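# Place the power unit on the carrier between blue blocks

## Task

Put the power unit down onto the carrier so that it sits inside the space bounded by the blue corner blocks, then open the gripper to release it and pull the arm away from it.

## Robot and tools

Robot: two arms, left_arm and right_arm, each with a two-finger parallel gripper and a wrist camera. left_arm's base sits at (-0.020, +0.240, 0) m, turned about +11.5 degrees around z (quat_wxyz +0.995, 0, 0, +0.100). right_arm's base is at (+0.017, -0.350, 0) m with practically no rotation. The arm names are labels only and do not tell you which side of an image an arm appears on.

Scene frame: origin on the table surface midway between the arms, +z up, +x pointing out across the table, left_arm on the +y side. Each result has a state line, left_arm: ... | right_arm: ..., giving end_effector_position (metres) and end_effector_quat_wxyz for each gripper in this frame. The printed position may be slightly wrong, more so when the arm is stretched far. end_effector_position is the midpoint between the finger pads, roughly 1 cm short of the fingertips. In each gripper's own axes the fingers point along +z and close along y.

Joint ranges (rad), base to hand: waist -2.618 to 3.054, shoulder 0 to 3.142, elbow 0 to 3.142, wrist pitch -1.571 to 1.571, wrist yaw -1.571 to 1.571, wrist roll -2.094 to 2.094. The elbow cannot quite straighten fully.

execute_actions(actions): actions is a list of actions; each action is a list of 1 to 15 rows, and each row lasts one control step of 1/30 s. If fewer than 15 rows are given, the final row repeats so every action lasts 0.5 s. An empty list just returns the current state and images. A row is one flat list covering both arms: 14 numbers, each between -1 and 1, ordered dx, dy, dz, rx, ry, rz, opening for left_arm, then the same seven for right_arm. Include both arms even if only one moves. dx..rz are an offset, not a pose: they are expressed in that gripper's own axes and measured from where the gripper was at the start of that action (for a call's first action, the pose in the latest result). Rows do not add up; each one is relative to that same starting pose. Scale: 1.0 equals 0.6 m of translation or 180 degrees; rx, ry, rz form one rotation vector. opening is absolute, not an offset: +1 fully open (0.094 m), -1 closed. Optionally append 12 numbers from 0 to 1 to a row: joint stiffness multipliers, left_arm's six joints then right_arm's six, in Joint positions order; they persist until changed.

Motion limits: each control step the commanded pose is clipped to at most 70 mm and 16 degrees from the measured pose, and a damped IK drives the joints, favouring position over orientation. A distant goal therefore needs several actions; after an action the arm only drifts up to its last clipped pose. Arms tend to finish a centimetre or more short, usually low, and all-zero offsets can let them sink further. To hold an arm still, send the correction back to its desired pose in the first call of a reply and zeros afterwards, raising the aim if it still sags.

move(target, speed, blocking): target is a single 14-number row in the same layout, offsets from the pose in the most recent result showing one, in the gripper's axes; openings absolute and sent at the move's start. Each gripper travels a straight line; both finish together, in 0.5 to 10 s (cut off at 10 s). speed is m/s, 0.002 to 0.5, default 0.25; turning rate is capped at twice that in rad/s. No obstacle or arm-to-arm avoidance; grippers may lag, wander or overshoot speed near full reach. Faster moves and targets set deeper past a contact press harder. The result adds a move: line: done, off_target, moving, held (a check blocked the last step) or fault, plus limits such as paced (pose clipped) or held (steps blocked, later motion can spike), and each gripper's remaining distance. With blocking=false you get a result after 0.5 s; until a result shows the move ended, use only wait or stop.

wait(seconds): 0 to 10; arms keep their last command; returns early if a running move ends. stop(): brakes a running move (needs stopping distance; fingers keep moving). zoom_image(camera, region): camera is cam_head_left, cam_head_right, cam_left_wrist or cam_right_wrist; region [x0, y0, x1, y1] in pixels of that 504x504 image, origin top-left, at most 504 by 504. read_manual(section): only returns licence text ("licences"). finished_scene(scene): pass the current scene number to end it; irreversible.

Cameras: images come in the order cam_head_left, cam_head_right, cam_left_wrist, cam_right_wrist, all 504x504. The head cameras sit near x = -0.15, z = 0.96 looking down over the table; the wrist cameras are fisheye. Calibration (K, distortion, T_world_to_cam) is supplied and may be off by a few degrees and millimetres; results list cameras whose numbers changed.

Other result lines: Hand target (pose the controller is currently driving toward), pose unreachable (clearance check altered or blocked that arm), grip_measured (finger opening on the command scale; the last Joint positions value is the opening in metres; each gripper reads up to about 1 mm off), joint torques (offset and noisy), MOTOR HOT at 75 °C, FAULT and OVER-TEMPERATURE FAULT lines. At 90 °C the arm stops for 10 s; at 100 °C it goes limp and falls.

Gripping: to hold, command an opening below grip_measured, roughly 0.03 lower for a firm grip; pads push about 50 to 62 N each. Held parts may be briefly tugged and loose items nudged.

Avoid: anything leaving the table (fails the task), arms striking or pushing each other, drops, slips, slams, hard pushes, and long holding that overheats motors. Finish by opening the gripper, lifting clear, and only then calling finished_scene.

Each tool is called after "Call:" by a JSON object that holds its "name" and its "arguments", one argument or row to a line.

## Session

Call:
{"name": "execute_actions", "arguments": {
  "actions": []
}}

Scene clock: 0.00 s.
left_arm: end_effector_position=(+0.2892, +0.1723, +0.1048) grip_measured=+1.000 end_effector_quat_wxyz=(+0.497, -0.583, +0.602, -0.224) | right_arm: end_effector_position=(+0.5603, -0.5520, +0.2317) grip_measured=+1.000 end_effector_quat_wxyz=(+0.503, +0.045, +0.806, +0.309)
Joint positions: left_arm=[-0.874  1.267  0.399  0.164 -0.894 -1.777  0.094] | right_arm=[-0.624  2.202  1.944 -0.372 -1.031  0.047  0.094]
Joint velocities: left_arm=[ 0.007  0.007  0.017 -0.081  0.007 -0.081  0.   ] | right_arm=[-0.017 -0.022  0.007  0.051 -0.007  0.037  0.   ]
Joint torques (N m, as the arm reports them, + toward a larger angle): no reading
Motor temperatures (°C, as the motors report them): left_arm=[22 28 27 24 24 23] | right_arm=[21 28 25 26 23 23]
Hand target (left_arm): +0.290, +0.173, +0.109; -0.502, +0.583, -0.599, +0.222
Hand target (right_arm): +0.559, -0.551, +0.234; +0.502, +0.043, +0.806, +0.311
Joint stiffness scale: left_arm=[1. 1. 1. 1. 1. 1.] | right_arm=[1. 1. 1. 1. 1. 1.]
camera_calibration (this result's frames):
cam_left_wrist: T_world_to_cam=[[0.476657, -0.148862, 0.866394, -0.197184], [-0.394512, -0.916963, 0.0594946, 0.306161], [0.785594, -0.370161, -0.495805, -0.00744229], [0, 0, 0, 1]] pos_world=[0.22062, 0.24863, 0.148934]
cam_right_wrist: T_world_to_cam=[[0.108546, -0.677098, -0.727844, -0.257434], [-0.938504, 0.171606, -0.299604, 0.705005], [0.327763, 0.715605, -0.616831, 0.476396], [0, 0, 0, 1]] pos_world=[0.533448, -0.636202, 0.317706]

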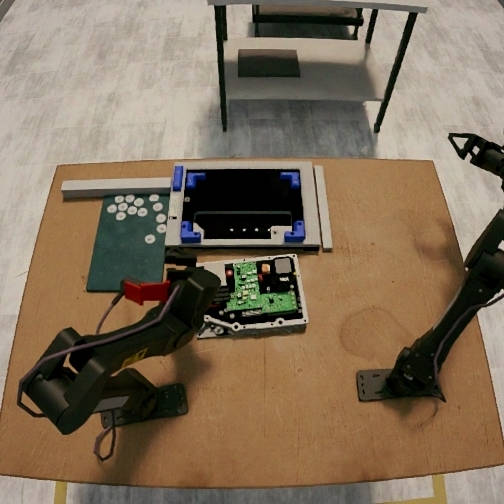

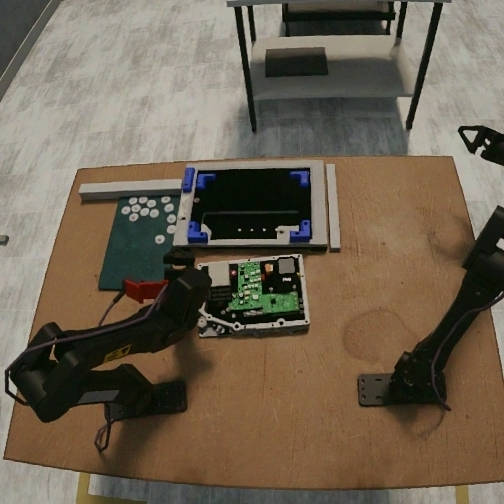

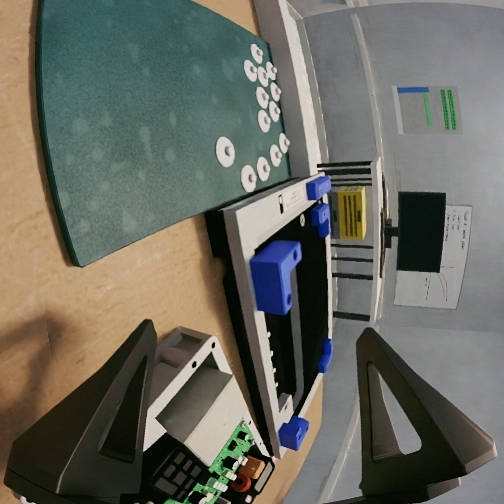

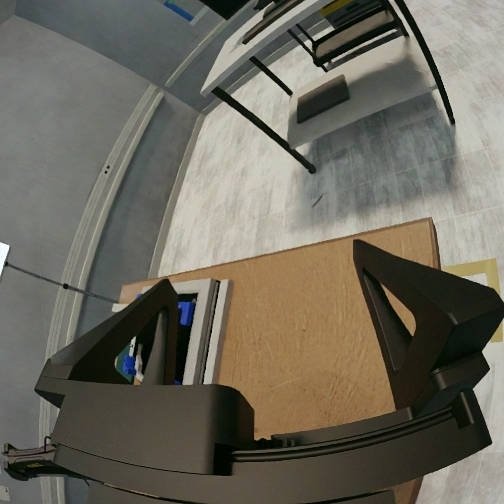

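Call:
{"name": "move", "arguments": {
  "target": [0.078,-0.002,-0.02,-0.069,0.221,0.422,-0.45,0.714,0.554,-0.081,0.177,0.241,-0.087,-0.45],
  "speed": 0.3
}}

Scene clock: 14.77 s.
left_arm: end_effector_position=(+0.2810, +0.1262, +0.0856) grip_measured=-0.447 end_effector_quat_wxyz=(+0.244, -0.038, +0.969, +0.014) | right_arm: end_effector_position=(+0.2255, -0.1526, +0.0761) grip_measured=-0.448 end_effector_quat_wxyz=(+0.192, -0.051, +0.980, -0.002)
Joint positions: left_arm=[-0.717  1.415  0.883 -0.623 -0.278 -0.537  0.026] | right_arm=[ 0.94   1.422  0.899 -0.8    0.299  0.798  0.026]
Joint velocities: left_arm=[ 0.007 -0.002 -0.002  0.007  0.007 -0.022  0.001] | right_arm=[-0.007  0.012 -0.027  0.022  0.007  0.037  0.   ]
Joint torques (N m, as the arm reports them, + toward a larger angle): left_arm=[ 0.73 -4.2   9.06  0.8  -0.12  0.01] | right_arm=[ 0.37 -3.57  9.14  0.6   0.39  0.07]
Motor temperatures (°C, as the motors report them): left_arm=[22 28 29 25 24 23] | right_arm=[21 33 28 27 23 23]
Hand target (left_arm): +0.288, +0.125, +0.094; +0.251, -0.040, +0.967, +0.011
Hand target (right_arm): +0.227, -0.154, +0.079; +0.193, -0.047, +0.980, -0.013
Off the commanded pose (left_arm): 0.011 m, 1 deg.
Off the commanded pose (right_arm): 0.019 m, 2 deg.
Joint stiffness scale: left_arm=[1. 1. 1. 1. 1. 1.] | right_arm=[1. 1. 1. 1. 1. 1.]
move: off_target (left_arm, right_arm)
camera_calibration (this result's frames):
cam_left_wrist: T_world_to_cam=[[0.148584, -0.988806, 0.0135985, 0.0876654], [-0.967279, -0.142462, 0.209944, 0.312126], [-0.205657, -0.0443479, -0.977619, 0.251148], [0, 0, 0, 1]] pos_world=[0.340537, 0.142288, 0.178805]
cam_right_wrist: T_world_to_cam=[[-0.140043, -0.987028, -0.0785157, -0.104584], [-0.952561, 0.112662, 0.282729, 0.225513], [-0.270215, 0.114385, -0.955981, 0.273265], [0, 0, 0, 1]] pos_world=[0.274009, -0.159891, 0.189266]

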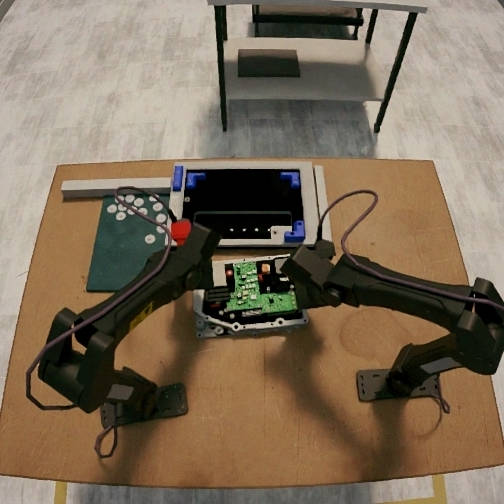

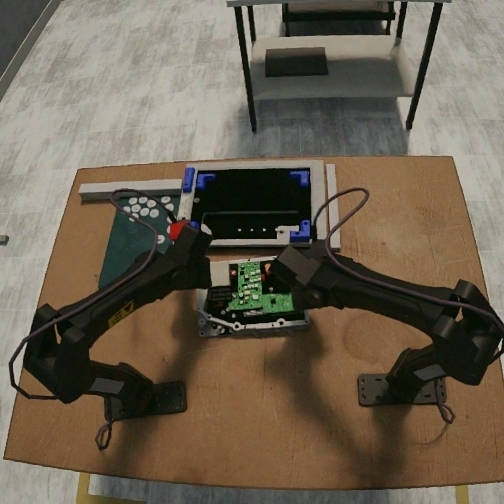

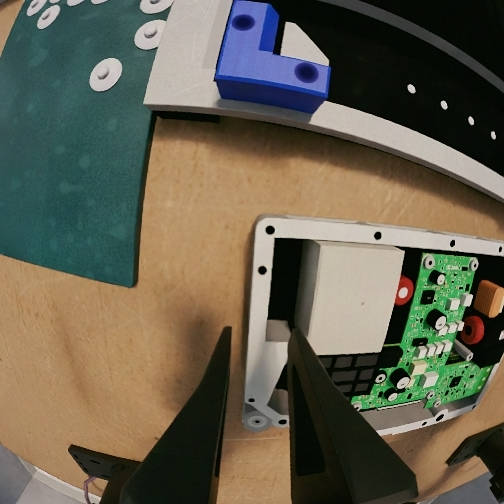

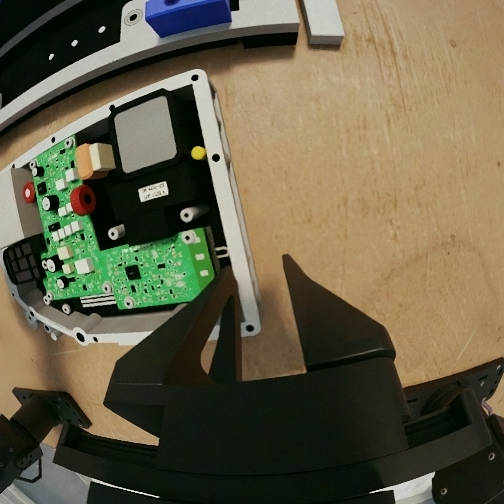

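Call:
{"name": "move", "arguments": {
  "target": [0.012,0.006,0.04,0,0,0,-0.45,0,0.022,0.018,0,0,0,-0.45],
  "speed": 0.06
}}

Scene clock: 19.03 s.
left_arm: end_effector_position=(+0.2851, +0.1276, +0.0648) grip_measured=-0.447 end_effector_quat_wxyz=(+0.245, -0.035, +0.969, +0.013) | right_arm: end_effector_position=(+0.2253, -0.1453, +0.0643) grip_measured=-0.448 end_effector_quat_wxyz=(+0.186, -0.053, +0.981, -0.008)
Joint positions: left_arm=[-0.703  1.453  0.826 -0.522 -0.27  -0.518  0.026] | right_arm=[ 0.956  1.474  0.9   -0.769  0.3    0.813  0.026]
Joint velocities: left_arm=[-0.012 -0.002  0.017  0.022  0.051 -0.007 -0.001] | right_arm=[ 0.002  0.017  0.007  0.022 -0.066  0.037  0.001]
Joint torques (N m, as the arm reports them, + toward a larger angle): left_arm=[ 0.81 -4.52  5.32  1.03 -0.13  0.04] | right_arm=[ 0.58 -4.1   8.15  0.9   0.24  0.11]
Motor temperatures (°C, as the motors report them): left_arm=[22 28 30 25 24 23] | right_arm=[21 32 29 27 23 23]
Hand target (left_arm): +0.286, +0.131, +0.061; +0.245, -0.038, +0.969, +0.015
Hand target (right_arm): +0.228, -0.139, +0.066; +0.192, -0.051, +0.980, -0.002
Off the commanded pose (left_arm): 0.005 m, 0 deg.
Off the commanded pose (right_arm): 0.007 m, 1 deg.
Joint stiffness scale: left_arm=[1. 1. 1. 1. 1. 1.] | right_arm=[1. 1. 1. 1. 1. 1.]
move: done
camera_calibration (this result's frames):
cam_left_wrist: T_world_to_cam=[[0.14352, -0.989539, 0.0146143, 0.0901915], [-0.968361, -0.137372, 0.20834, 0.32041], [-0.204153, -0.044053, -0.977947, 0.231185], [0, 0, 0, 1]] pos_world=[0.344526, 0.143448, 0.158014]
cam_right_wrist: T_world_to_cam=[[-0.138198, -0.98824, -0.0654444, -0.099794], [-0.949687, 0.113474, 0.291923, 0.226648], [-0.281064, 0.102495, -0.9542, 0.261693], [0, 0, 0, 1]] pos_world=[0.275006, -0.151161, 0.177013]

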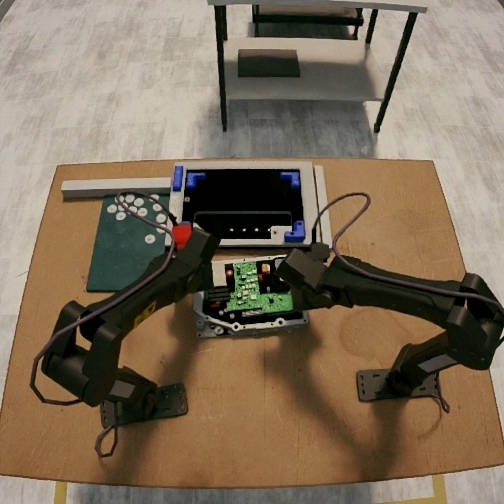

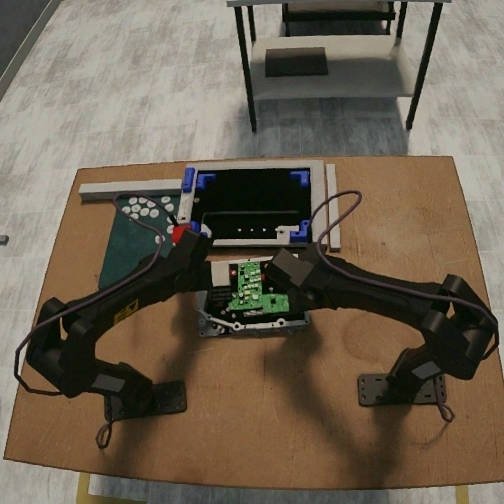

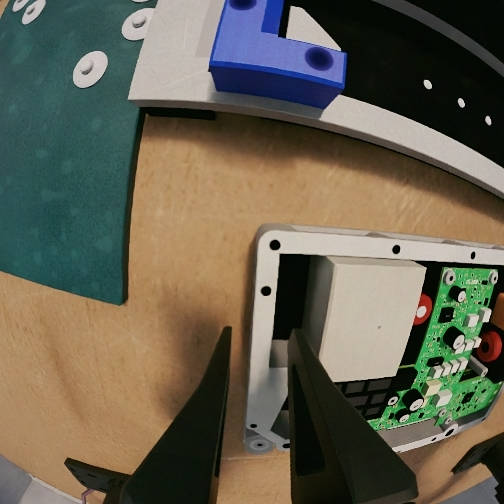

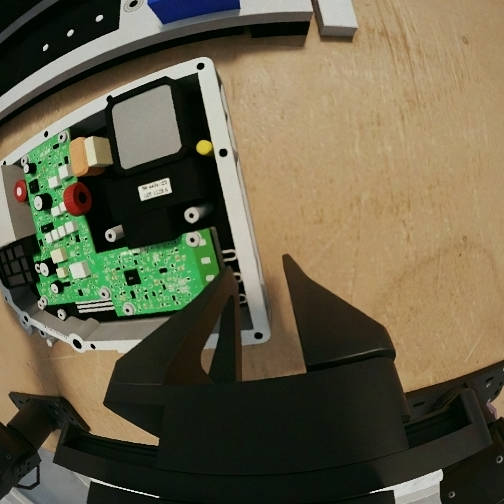

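Call:
{"name": "move", "arguments": {
  "target": [0.034,0.003,0.053,0,0,0,-0.58,0.016,0.005,0.056,0,0,0,-0.5],
  "speed": 0.05
}}

Scene clock: 21.53 s.
left_arm: end_effector_position=(+0.2839, +0.1281, +0.0323) grip_measured=-0.577 end_effector_quat_wxyz=(+0.248, -0.036, +0.968, +0.011) | right_arm: end_effector_position=(+0.2276, -0.1418, +0.0365) grip_measured=-0.498 end_effector_quat_wxyz=(+0.187, -0.053, +0.981, -0.005)
Joint positions: left_arm=[-0.703  1.508  0.728 -0.363 -0.269 -0.518  0.02 ] | right_arm=[ 0.956  1.533  0.833 -0.639  0.3    0.813  0.024]
Joint velocities: left_arm=[ 0.002 -0.007 -0.007  0.066  0.022 -0.022  0.   ] | right_arm=[-0.002  0.017 -0.002 -0.022 -0.066 -0.022 -0.   ]
Joint torques (N m, as the arm reports them, + toward a larger angle): left_arm=[ 0.11 -4.51  4.64  1.07 -0.15 -0.02] | right_arm=[-0.24 -4.17  5.51  1.05  0.17 -0.02]
Motor temperatures (°C, as the motors report them): left_arm=[22 28 30 25 24 23] | right_arm=[21 32 29 27 23 23]
Hand target (left_arm): +0.282, +0.130, +0.027; +0.245, -0.036, +0.969, +0.013
Hand target (right_arm): +0.228, -0.143, +0.030; +0.186, -0.053, +0.981, -0.007
Off the commanded pose (left_arm): 0.006 m, 0 deg.
Off the commanded pose (right_arm): 0.007 m, 0 deg.
Joint stiffness scale: left_arm=[1. 1. 1. 1. 1. 1.] | right_arm=[1. 1. 1. 1. 1. 1.]
move: done
camera_calibration (this result's frames):
cam_left_wrist: T_world_to_cam=[[0.142971, -0.989542, 0.0191256, 0.0913185], [-0.969425, -0.136119, 0.204175, 0.326294], [-0.199436, -0.047732, -0.978748, 0.198378], [0, 0, 0, 1]] pos_world=[0.342825, 0.144247, 0.125794]
cam_right_wrist: T_world_to_cam=[[-0.137888, -0.987982, -0.0698421, -0.0976521], [-0.9503, 0.112096, 0.290457, 0.236607], [-0.279137, 0.106422, -0.954336, 0.235547], [0, 0, 0, 1]] pos_world=[0.277132, -0.148069, 0.149247]

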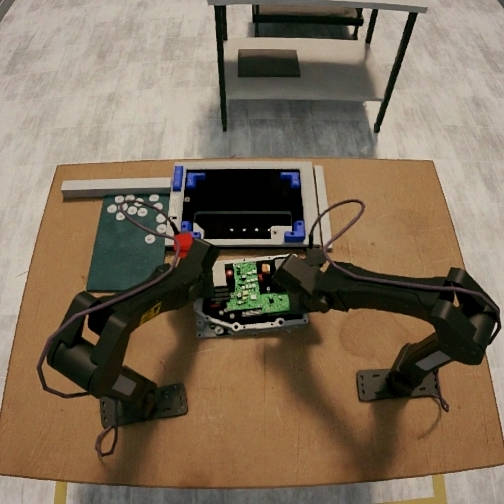

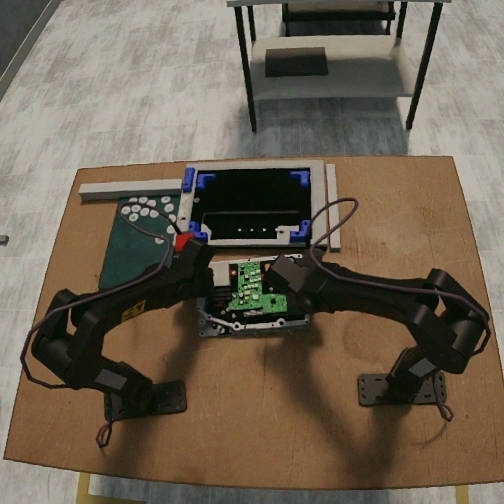

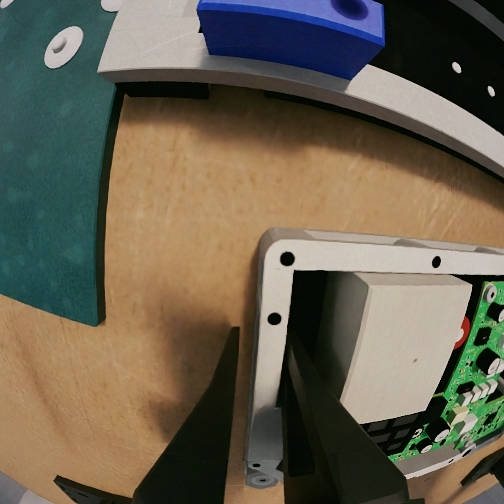

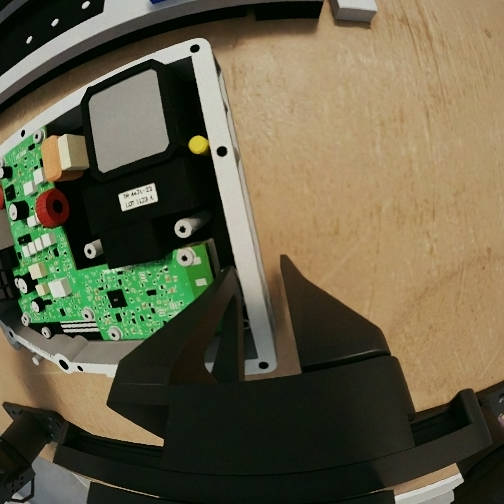

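Call:
{"name": "move", "arguments": {
  "target": [0,-0.005,0,0,0,0,-0.88,0,0.007,0,0,0,0,-0.88]
}}

Call:
{"name": "move", "arguments": {
  "target": [-0.16,0,-0.23,0,-0.045,0,-0.88,-0.115,-0.005,-0.235,-0.008,-0.03,0,-0.88],
  "speed": 0.1
}}

Scene clock: 26.27 s.
left_arm: end_effector_position=(+0.2844, +0.1250, +0.0325) grip_measured=-0.802 end_effector_quat_wxyz=(+0.248, -0.043, +0.968, +0.002) | right_arm: end_effector_position=(+0.2276, -0.1367, +0.0368) grip_measured=-0.838 end_effector_quat_wxyz=(+0.187, -0.050, +0.981, +0.006)
Joint positions: left_arm=[-0.705  1.508  0.728 -0.356 -0.257 -0.536  0.009] | right_arm=[ 0.959  1.533  0.833 -0.623  0.287  0.821  0.008]
Joint velocities: left_arm=[-0.002 -0.002  0.002  0.051 -0.051  0.051  0.   ] | right_arm=[-0.002 -0.012  0.002  0.007 -0.051 -0.066 -0.   ]
Joint torques (N m, as the arm reports them, + toward a larger angle): left_arm=[-0.69 -4.49  6.33  0.85 -0.32  0.06] | right_arm=[ 0.68 -4.25  7.86  0.66  0.35  0.04]
Motor temperatures (°C, as the motors report them): left_arm=[22 28 30 25 24 23] | right_arm=[21 31 28 27 23 23]
Hand target (left_arm): +0.284, +0.125, +0.032; +0.248, -0.036, +0.968, +0.011
Hand target (right_arm): +0.227, -0.138, +0.036; +0.188, -0.053, +0.981, -0.005
Off the commanded pose (left_arm): 0.000 m, 1 deg.
Off the commanded pose (right_arm): 0.001 m, 1 deg.
Joint stiffness scale: left_arm=[1. 1. 1. 1. 1. 1.] | right_arm=[1. 1. 1. 1. 1. 1.]
move: done
camera_calibration (this result's frames):
cam_left_wrist: T_world_to_cam=[[0.151556, -0.987639, 0.0399975, 0.0848252], [-0.968602, -0.140324, 0.205231, 0.326591], [-0.197082, -0.0698457, -0.977896, 0.200571], [0, 0, 0, 1]] pos_world=[0.34301, 0.143614, 0.125718]
cam_right_wrist: T_world_to_cam=[[-0.139638, -0.985825, -0.0930057, -0.0910518], [-0.949824, 0.106803, 0.293986, 0.234928], [-0.279885, 0.129391, -0.951274, 0.238459], [0, 0, 0, 1]] pos_world=[0.277167, -0.145707, 0.149306]

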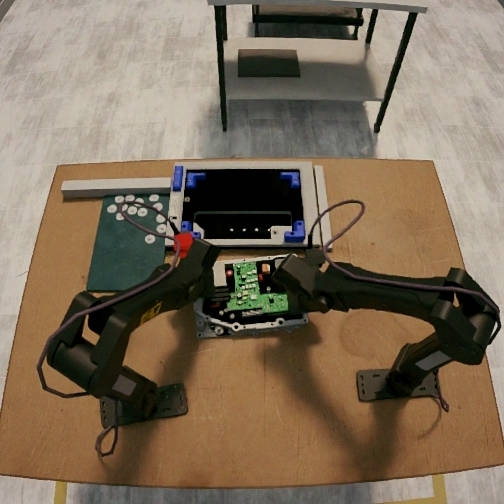

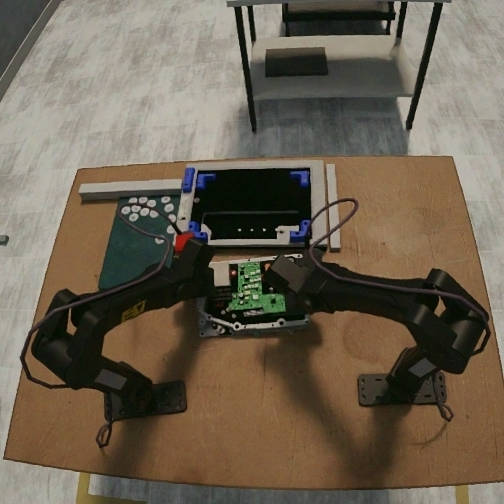

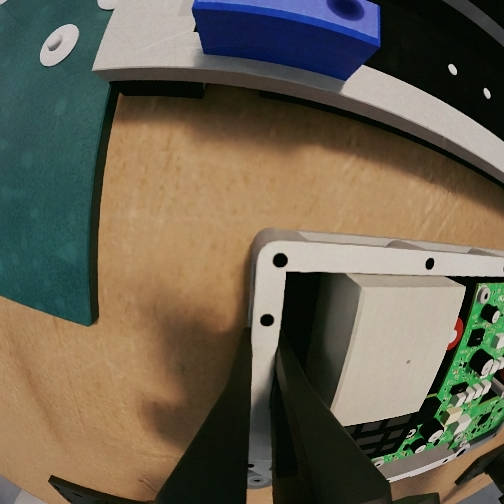

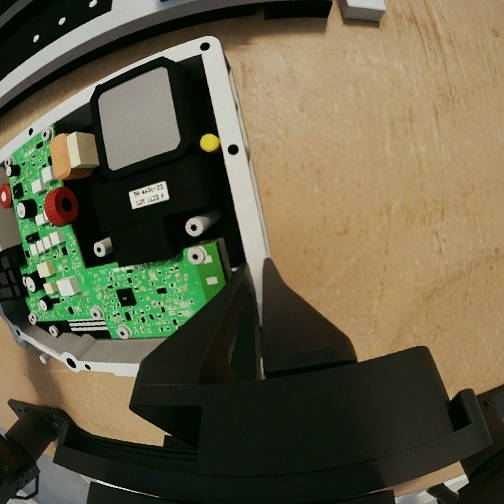

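Scene clock: 28.30 s.
left_arm: end_effector_position=(+0.2817, +0.1262, +0.1573) grip_measured=-0.802 end_effector_quat_wxyz=(+0.244, -0.041, +0.969, +0.004) | right_arm: end_effector_position=(+0.2280, -0.1353, +0.1600) grip_measured=-0.838 end_effector_quat_wxyz=(+0.183, -0.053, +0.982, +0.008)
Joint positions: left_arm=[-0.705  1.367  1.131 -0.908 -0.256 -0.533  0.009] | right_arm=[ 0.954  1.44   1.255 -1.137  0.275  0.81   0.008]
Joint velocities: left_arm=[ 0.017 -0.007 -0.017 -0.037 -0.037 -0.022 -0.   ] | right_arm=[-0.012  0.002 -0.012  0.037 -0.007  0.022 -0.   ]
Joint torques (N m, as the arm reports them, + toward a larger angle): left_arm=[-0.34 -7.65 11.5   1.19 -1.03  0.21] | right_arm=[-0.68 -8.07 11.75  0.76  0.81 -0.19]
Motor temperatures (°C, as the motors report them): left_arm=[22 29 30 25 24 23] | right_arm=[21 32 29 27 23 23]
Hand target (left_arm): +0.299, +0.129, +0.200; +0.315, -0.045, +0.948, +0.005
Hand target (right_arm): +0.240, -0.138, +0.192; +0.232, -0.050, +0.971, +0.021
Off the commanded pose (left_arm): 0.047 m, 9 deg.
Off the commanded pose (right_arm): 0.035 m, 6 deg.
Joint stiffness scale: left_arm=[1. 1. 1. 1. 1. 1.] | right_arm=[1. 1. 1. 1. 1. 1.]
move: off_target (left_arm, right_arm)
camera_calibration (this result's frames):
cam_left_wrist: T_world_to_cam=[[0.149392, -0.988172, 0.0346176, 0.0829634], [-0.967298, -0.138799, 0.212295, 0.296924], [-0.204979, -0.0652007, -0.976592, 0.323672], [0, 0, 0, 1]] pos_world=[0.341166, 0.144299, 0.250188]
cam_right_wrist: T_world_to_cam=[[-0.133089, -0.986561, -0.0947835, -0.079448], [-0.948057, 0.0988459, 0.302354, 0.196095], [-0.288922, 0.1301, -0.948471, 0.357358], [0, 0, 0, 1]] pos_world=[0.278584, -0.144256, 0.272124]

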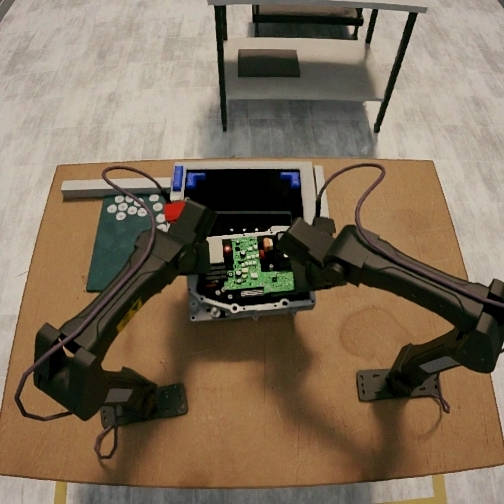

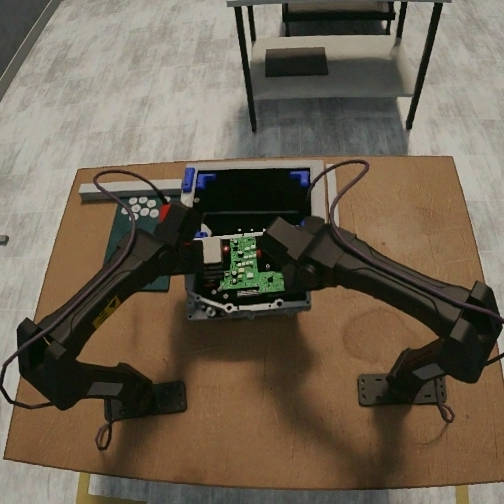

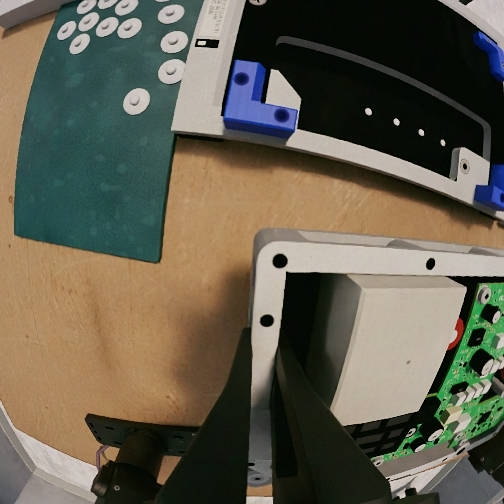

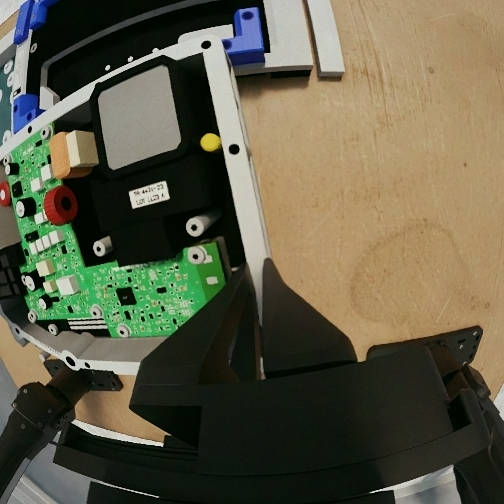

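Call:
{"name": "move", "arguments": {
  "target": [-0.446,-0.014,0.167,0.014,-0.06,0.026,-0.88,-0.411,-0.018,0.115,-0.002,-0.045,0.029,-0.88],
  "speed": 0.07
}}

Scene clock: 39.27 s.
left_arm: end_effector_position=(+0.5349, +0.1390, +0.1323) grip_measured=-0.802 end_effector_quat_wxyz=(+0.249, +0.004, +0.969, -0.004) | right_arm: end_effector_position=(+0.4570, -0.1206, +0.1336) grip_measured=-0.838 end_effector_quat_wxyz=(+0.172, -0.007, +0.985, -0.001)
Joint positions: left_arm=[-0.412  2.302  2.202 -0.975 -0.093 -0.18   0.009] | right_arm=[ 0.543  2.187  2.082 -1.167  0.176  0.499  0.008]
Joint velocities: left_arm=[ 0.002  0.002  0.002 -0.037 -0.007  0.007 -0.001] | right_arm=[-0.002 -0.002  0.002 -0.037 -0.007  0.022 -0.001]
Joint torques (N m, as the arm reports them, + toward a larger angle): left_arm=[  0.64 -15.04  12.06   1.62  -0.46   0.25] | right_arm=[ -0.46 -14.21  12.47   1.48   0.35  -0.17]
Motor temperatures (°C, as the motors report them): left_arm=[22 32 34 25 24 23] | right_arm=[21 33 33 27 23 23]
Hand target (left_arm): +0.557, +0.145, +0.195; +0.336, +0.004, +0.942, +0.001
Hand target (right_arm): +0.477, -0.116, +0.184; +0.246, -0.005, +0.969, +0.025
Off the commanded pose (left_arm): 0.070 m, 10 deg.
Off the commanded pose (right_arm): 0.057 m, 10 deg.
Joint stiffness scale: left_arm=[1. 1. 1. 1. 1. 1.] | right_arm=[1. 1. 1. 1. 1. 1.]
move: off_target (left_arm, right_arm)
camera_calibration (this result's frames):
cam_left_wrist: T_world_to_cam=[[0.0596378, -0.997818, 0.0283468, 0.108803], [-0.977837, -0.0526871, 0.20263, 0.543812], [-0.200694, -0.0398029, -0.978845, 0.346411], [0, 0, 0, 1]] pos_world=[0.594793, 0.151005, 0.225806]
cam_right_wrist: T_world_to_cam=[[-0.226272, -0.970129, -0.0874646, 0.00655989], [-0.927691, 0.187253, 0.322996, 0.418393], [-0.29697, 0.154225, -0.94235, 0.402289], [0, 0, 0, 1]] pos_world=[0.509092, -0.134024, 0.244531]

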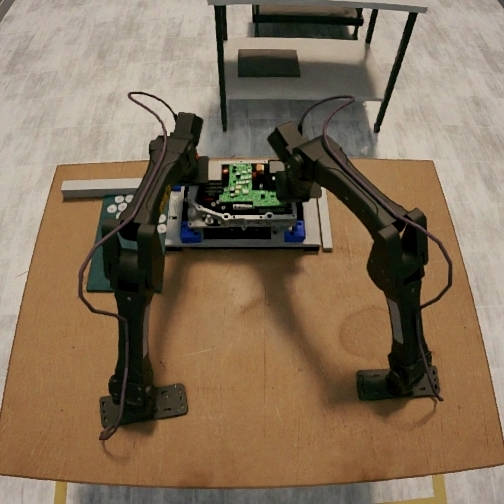

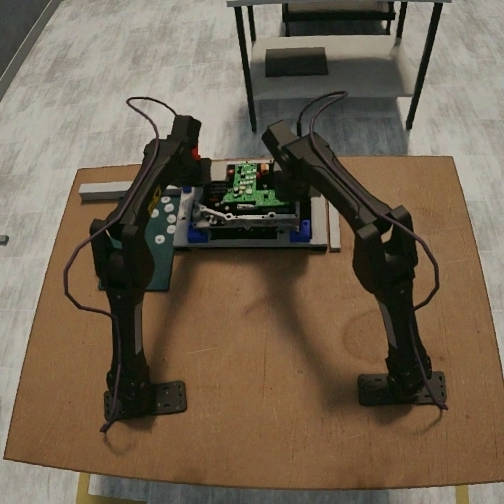

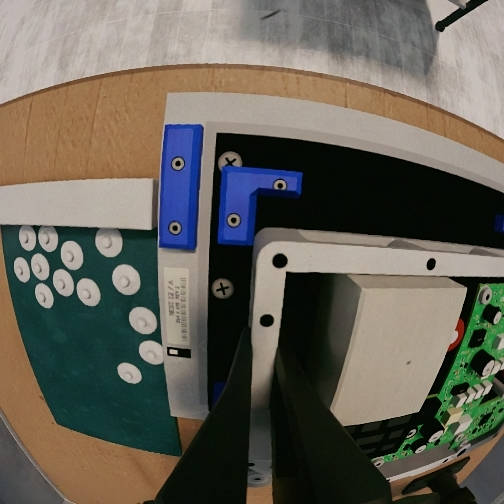

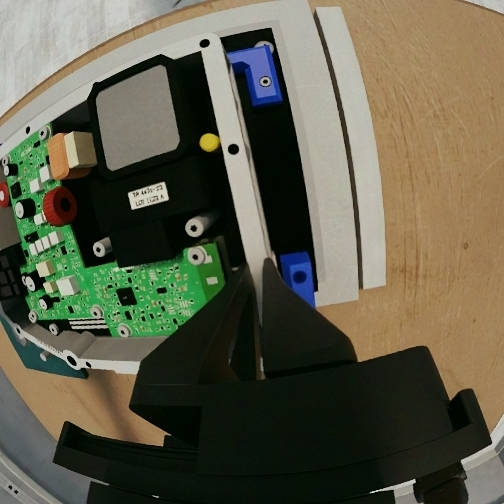

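Nearly identical state; repeat.

Call:
{"name": "execute_actions", "arguments": {
  "actions": [
    [[-0.088,0.003,-0.021,0,-0.058,0,-0.88,-0.066,0.001,-0.026,-0.015,-0.049,0,-0.88]],
    [[-0.104,0.008,-0.047,0,-0.062,0,-0.88,-0.076,0.005,-0.047,-0.015,-0.054,0,-0.88]]
  ]
}}

Scene clock: 42.13 s.
left_arm: end_effector_position=(+0.5464, +0.1310, +0.1016) grip_measured=-0.802 end_effector_quat_wxyz=(+0.238, +0.004, +0.971, -0.019) | right_arm: end_effector_position=(+0.4668, -0.1275, +0.1146) grip_measured=-0.836 end_effector_quat_wxyz=(+0.170, -0.013, +0.985, -0.004)
Joint positions: left_arm=[-0.41   2.381  2.225 -0.937 -0.059 -0.187  0.009] | right_arm=[ 0.519  2.207  2.041 -1.107  0.17   0.466  0.008]
Joint velocities: left_arm=[ 0.012 -0.012 -0.012  0.022  0.007  0.007  0.001] | right_arm=[-0.017 -0.002 -0.012  0.007  0.007 -0.022  0.001]
Joint torques (N m, as the arm reports them, + toward a larger angle): left_arm=[  1.02 -15.36  11.96   1.76  -0.55   0.23] | right_arm=[ -0.67 -14.6   10.29   1.81   0.4   -0.2 ]
Motor temperatures (°C, as the motors report them): left_arm=[22 36 34 26 24 23] | right_arm=[21 35 34 27 23 23]
Hand target (left_arm): +0.576, +0.141, +0.166; +0.333, +0.001, +0.943, -0.011
Hand target (right_arm): +0.492, -0.123, +0.161; +0.249, -0.012, +0.968, +0.021
Off the commanded pose (left_arm): 0.073 m, 12 deg.
Off the commanded pose (right_arm): 0.054 m, 10 deg.
Joint stiffness scale: left_arm=[1. 1. 1. 1. 1. 1.] | right_arm=[1. 1. 1. 1. 1. 1.]
camera_calibration (this result's frames):
cam_left_wrist: T_world_to_cam=[[0.051934, -0.997075, 0.0560675, 0.102319], [-0.973329, -0.0379746, 0.22625, 0.554103], [-0.223459, -0.0663221, -0.972454, 0.333664], [0, 0, 0, 1]] pos_world=[0.608571, 0.145191, 0.193371]
cam_right_wrist: T_world_to_cam=[[-0.217559, -0.972813, -0.0793883, -0.00493046], [-0.927907, 0.180914, 0.325975, 0.433828], [-0.30275, 0.144584, -0.942039, 0.389778], [0, 0, 0, 1]] pos_world=[0.519485, -0.139637, 0.225377]

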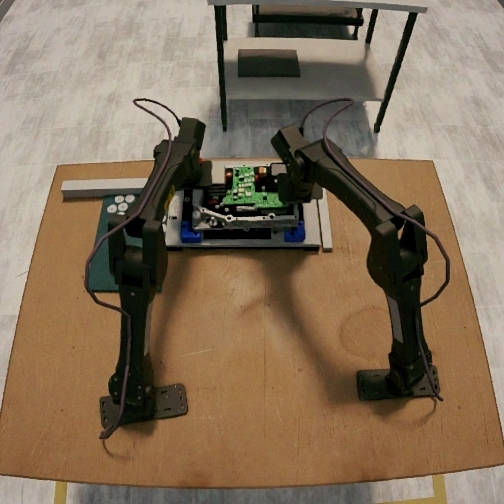

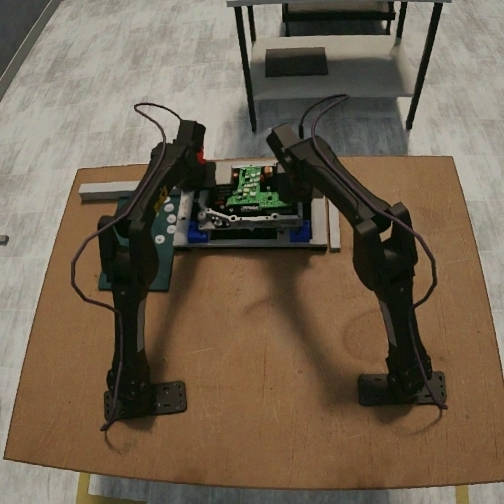

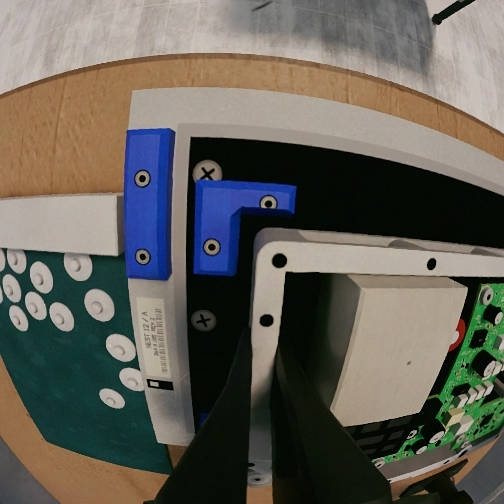

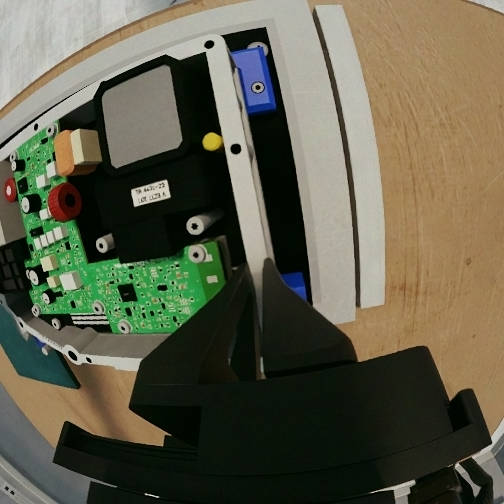

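Call:
{"name": "execute_actions", "arguments": {
  "actions": [
    [[-0.098,0.02,-0.058,-0.006,-0.063,0,-0.88,-0.062,0.019,-0.036,-0.016,-0.053,0,-0.88]]
  ]
}}

Scene clock: 44.70 s.
left_arm: end_effector_position=(+0.5485, +0.1350, +0.1023) grip_measured=-0.802 end_effector_quat_wxyz=(+0.241, +0.001, +0.970, -0.016) | right_arm: end_effector_position=(+0.4701, -0.1245, +0.1084) grip_measured=-0.836 end_effector_quat_wxyz=(+0.177, -0.013, +0.984, +0.001)
Joint positions: left_arm=[-0.404  2.381  2.225 -0.931 -0.063 -0.187  0.009] | right_arm=[ 0.52   2.207  2.012 -1.061  0.167  0.465  0.008]
Joint velocities: left_arm=[ 0.007 -0.002 -0.002 -0.051 -0.037 -0.051  0.   ] | right_arm=[ 0.012 -0.007  0.002 -0.051 -0.022  0.066  0.   ]
Joint torques (N m, as the arm reports them, + toward a larger angle): left_arm=[  1.1  -15.54  10.46   1.81  -0.53   0.24] | right_arm=[  0.37 -14.49   9.05   1.8    0.45  -0.17]
Motor temperatures (°C, as the motors report them): left_arm=[22 38 35 26 24 23] | right_arm=[21 37 34 27 23 23]
Hand target (left_arm): +0.576, +0.146, +0.162; +0.331, -0.002, +0.944, -0.008
Hand target (right_arm): +0.491, -0.116, +0.149; +0.249, -0.015, +0.968, +0.022
Off the commanded pose (left_arm): 0.067 m, 11 deg.
Off the commanded pose (right_arm): 0.047 m, 9 deg.
Joint stiffness scale: left_arm=[1. 1. 1. 1. 1. 1.] | right_arm=[1. 1. 1. 1. 1. 1.]
camera_calibration (this result's frames):
cam_left_wrist: T_world_to_cam=[[0.0594423, -0.996799, 0.053466, 0.102278], [-0.974435, -0.0463167, 0.219844, 0.558463], [-0.216664, -0.0651672, -0.974069, 0.331348], [0, 0, 0, 1]] pos_world=[0.609897, 0.14941, 0.194513]
cam_right_wrist: T_world_to_cam=[[-0.214267, -0.972423, -0.0921012, -0.00184592], [-0.932628, 0.175644, 0.315206, 0.441128], [-0.290336, 0.153434, -0.944544, 0.380128], [0, 0, 0, 1]] pos_world=[0.521377, -0.137601, 0.219831]

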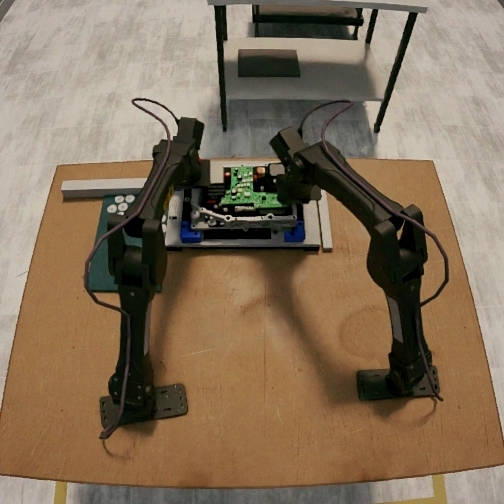

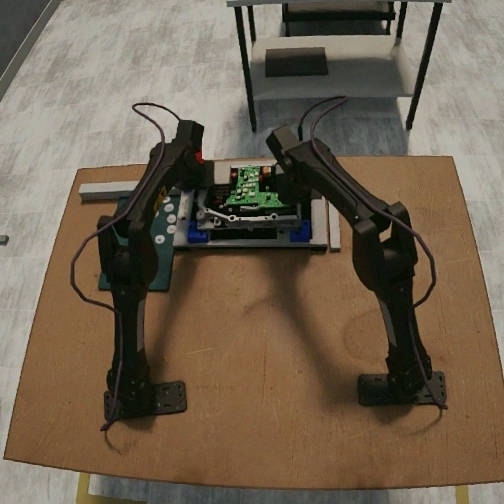

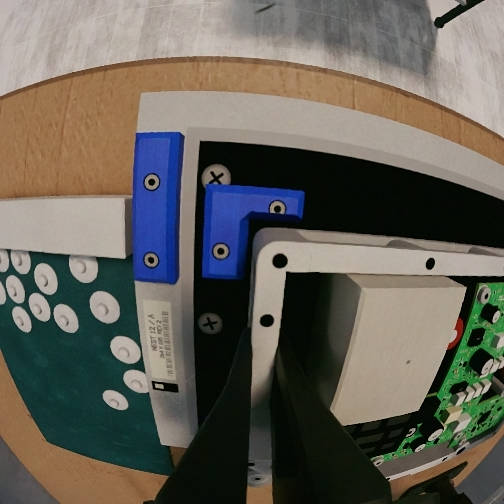

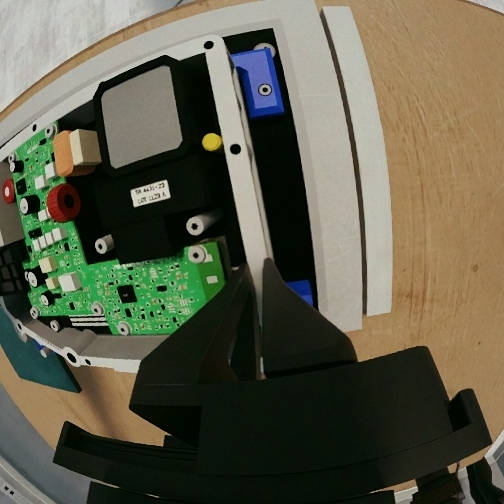

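Call:
{"name": "execute_actions", "arguments": {
  "actions": [
    [[-0.074,0.011,-0.04,-0.005,-0.055,0,-0.88,-0.045,0.009,-0.03,-0.013,-0.044,0,-0.88]],
    [[-0.074,0.011,-0.04,-0.005,-0.055,0,-0.88,-0.045,0.009,-0.03,-0.013,-0.044,0,-0.88]]
  ]
}}

Scene clock: 47.90 s.
left_arm: end_effector_position=(+0.5475, +0.1360, +0.0770) grip_measured=-0.802 end_effector_quat_wxyz=(+0.237, +0.004, +0.971, -0.011) | right_arm: end_effector_position=(+0.4656, -0.1232, +0.0763) grip_measured=-0.833 end_effector_quat_wxyz=(+0.173, -0.015, +0.985, +0.008)
Joint positions: left_arm=[-0.405  2.382  2.131 -0.845 -0.072 -0.18   0.009] | right_arm=[ 0.521  2.194  1.865 -0.926  0.151  0.465  0.008]
Joint velocities: left_arm=[ 0.012  0.002  0.002 -0.066 -0.037 -0.037 -0.001] | right_arm=[ 0.007  0.012  0.002  0.051 -0.022  0.037 -0.001]
Joint torques (N m, as the arm reports them, + toward a larger angle): left_arm=[  0.76 -16.56   8.39   1.73  -0.52   0.12] | right_arm=[ -0.11 -15.26   8.86   1.59   0.41  -0.15]
Motor temperatures (°C, as the motors report them): left_arm=[22 41 35 27 24 23] | right_arm=[21 39 34 28 23 23]
Hand target (left_arm): +0.571, +0.144, +0.132; +0.318, -0.003, +0.948, -0.005
Hand target (right_arm): +0.484, -0.119, +0.119; +0.239, -0.015, +0.971, +0.026
Off the commanded pose (left_arm): 0.061 m, 10 deg.
Off the commanded pose (right_arm): 0.047 m, 8 deg.
Joint stiffness scale: left_arm=[1. 1. 1. 1. 1. 1.] | right_arm=[1. 1. 1. 1. 1. 1.]
camera_calibration (this result's frames):
cam_left_wrist: T_world_to_cam=[[0.0566417, -0.997551, 0.0410422, 0.107253], [-0.972775, -0.0458887, 0.227164, 0.561619], [-0.224724, -0.0527918, -0.972991, 0.309213], [0, 0, 0, 1]] pos_world=[0.609742, 0.149086, 0.16888]
cam_right_wrist: T_world_to_cam=[[-0.208997, -0.972384, -0.103874, -0.00601405], [-0.931469, 0.165598, 0.32395, 0.444382], [-0.297802, 0.16446, -0.940355, 0.352779], [0, 0, 0, 1]] pos_world=[0.51773, -0.137455, 0.187155]

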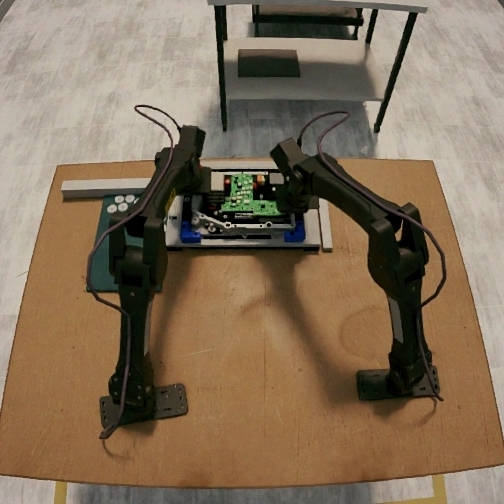

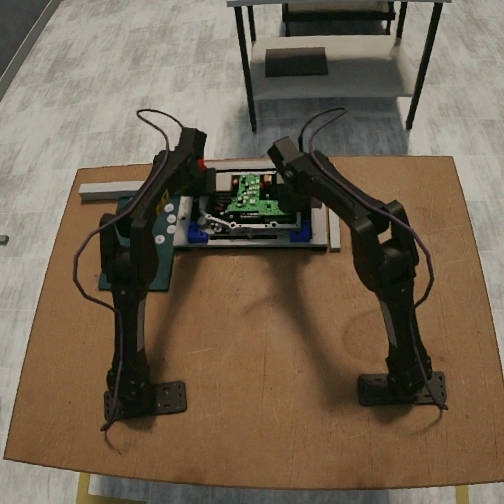

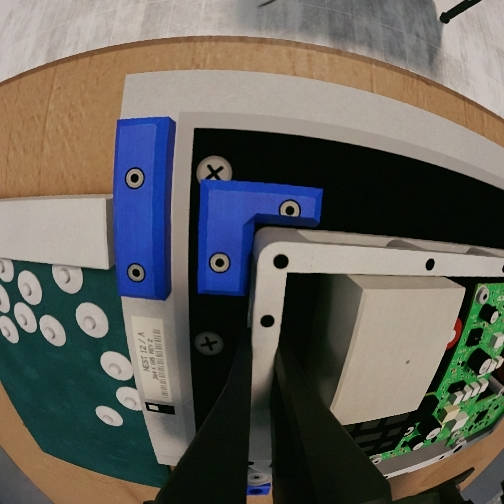

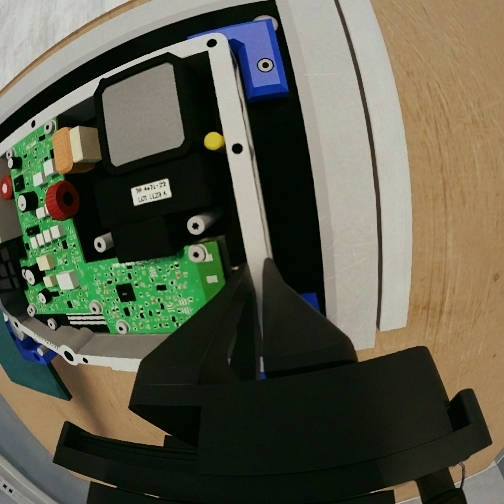

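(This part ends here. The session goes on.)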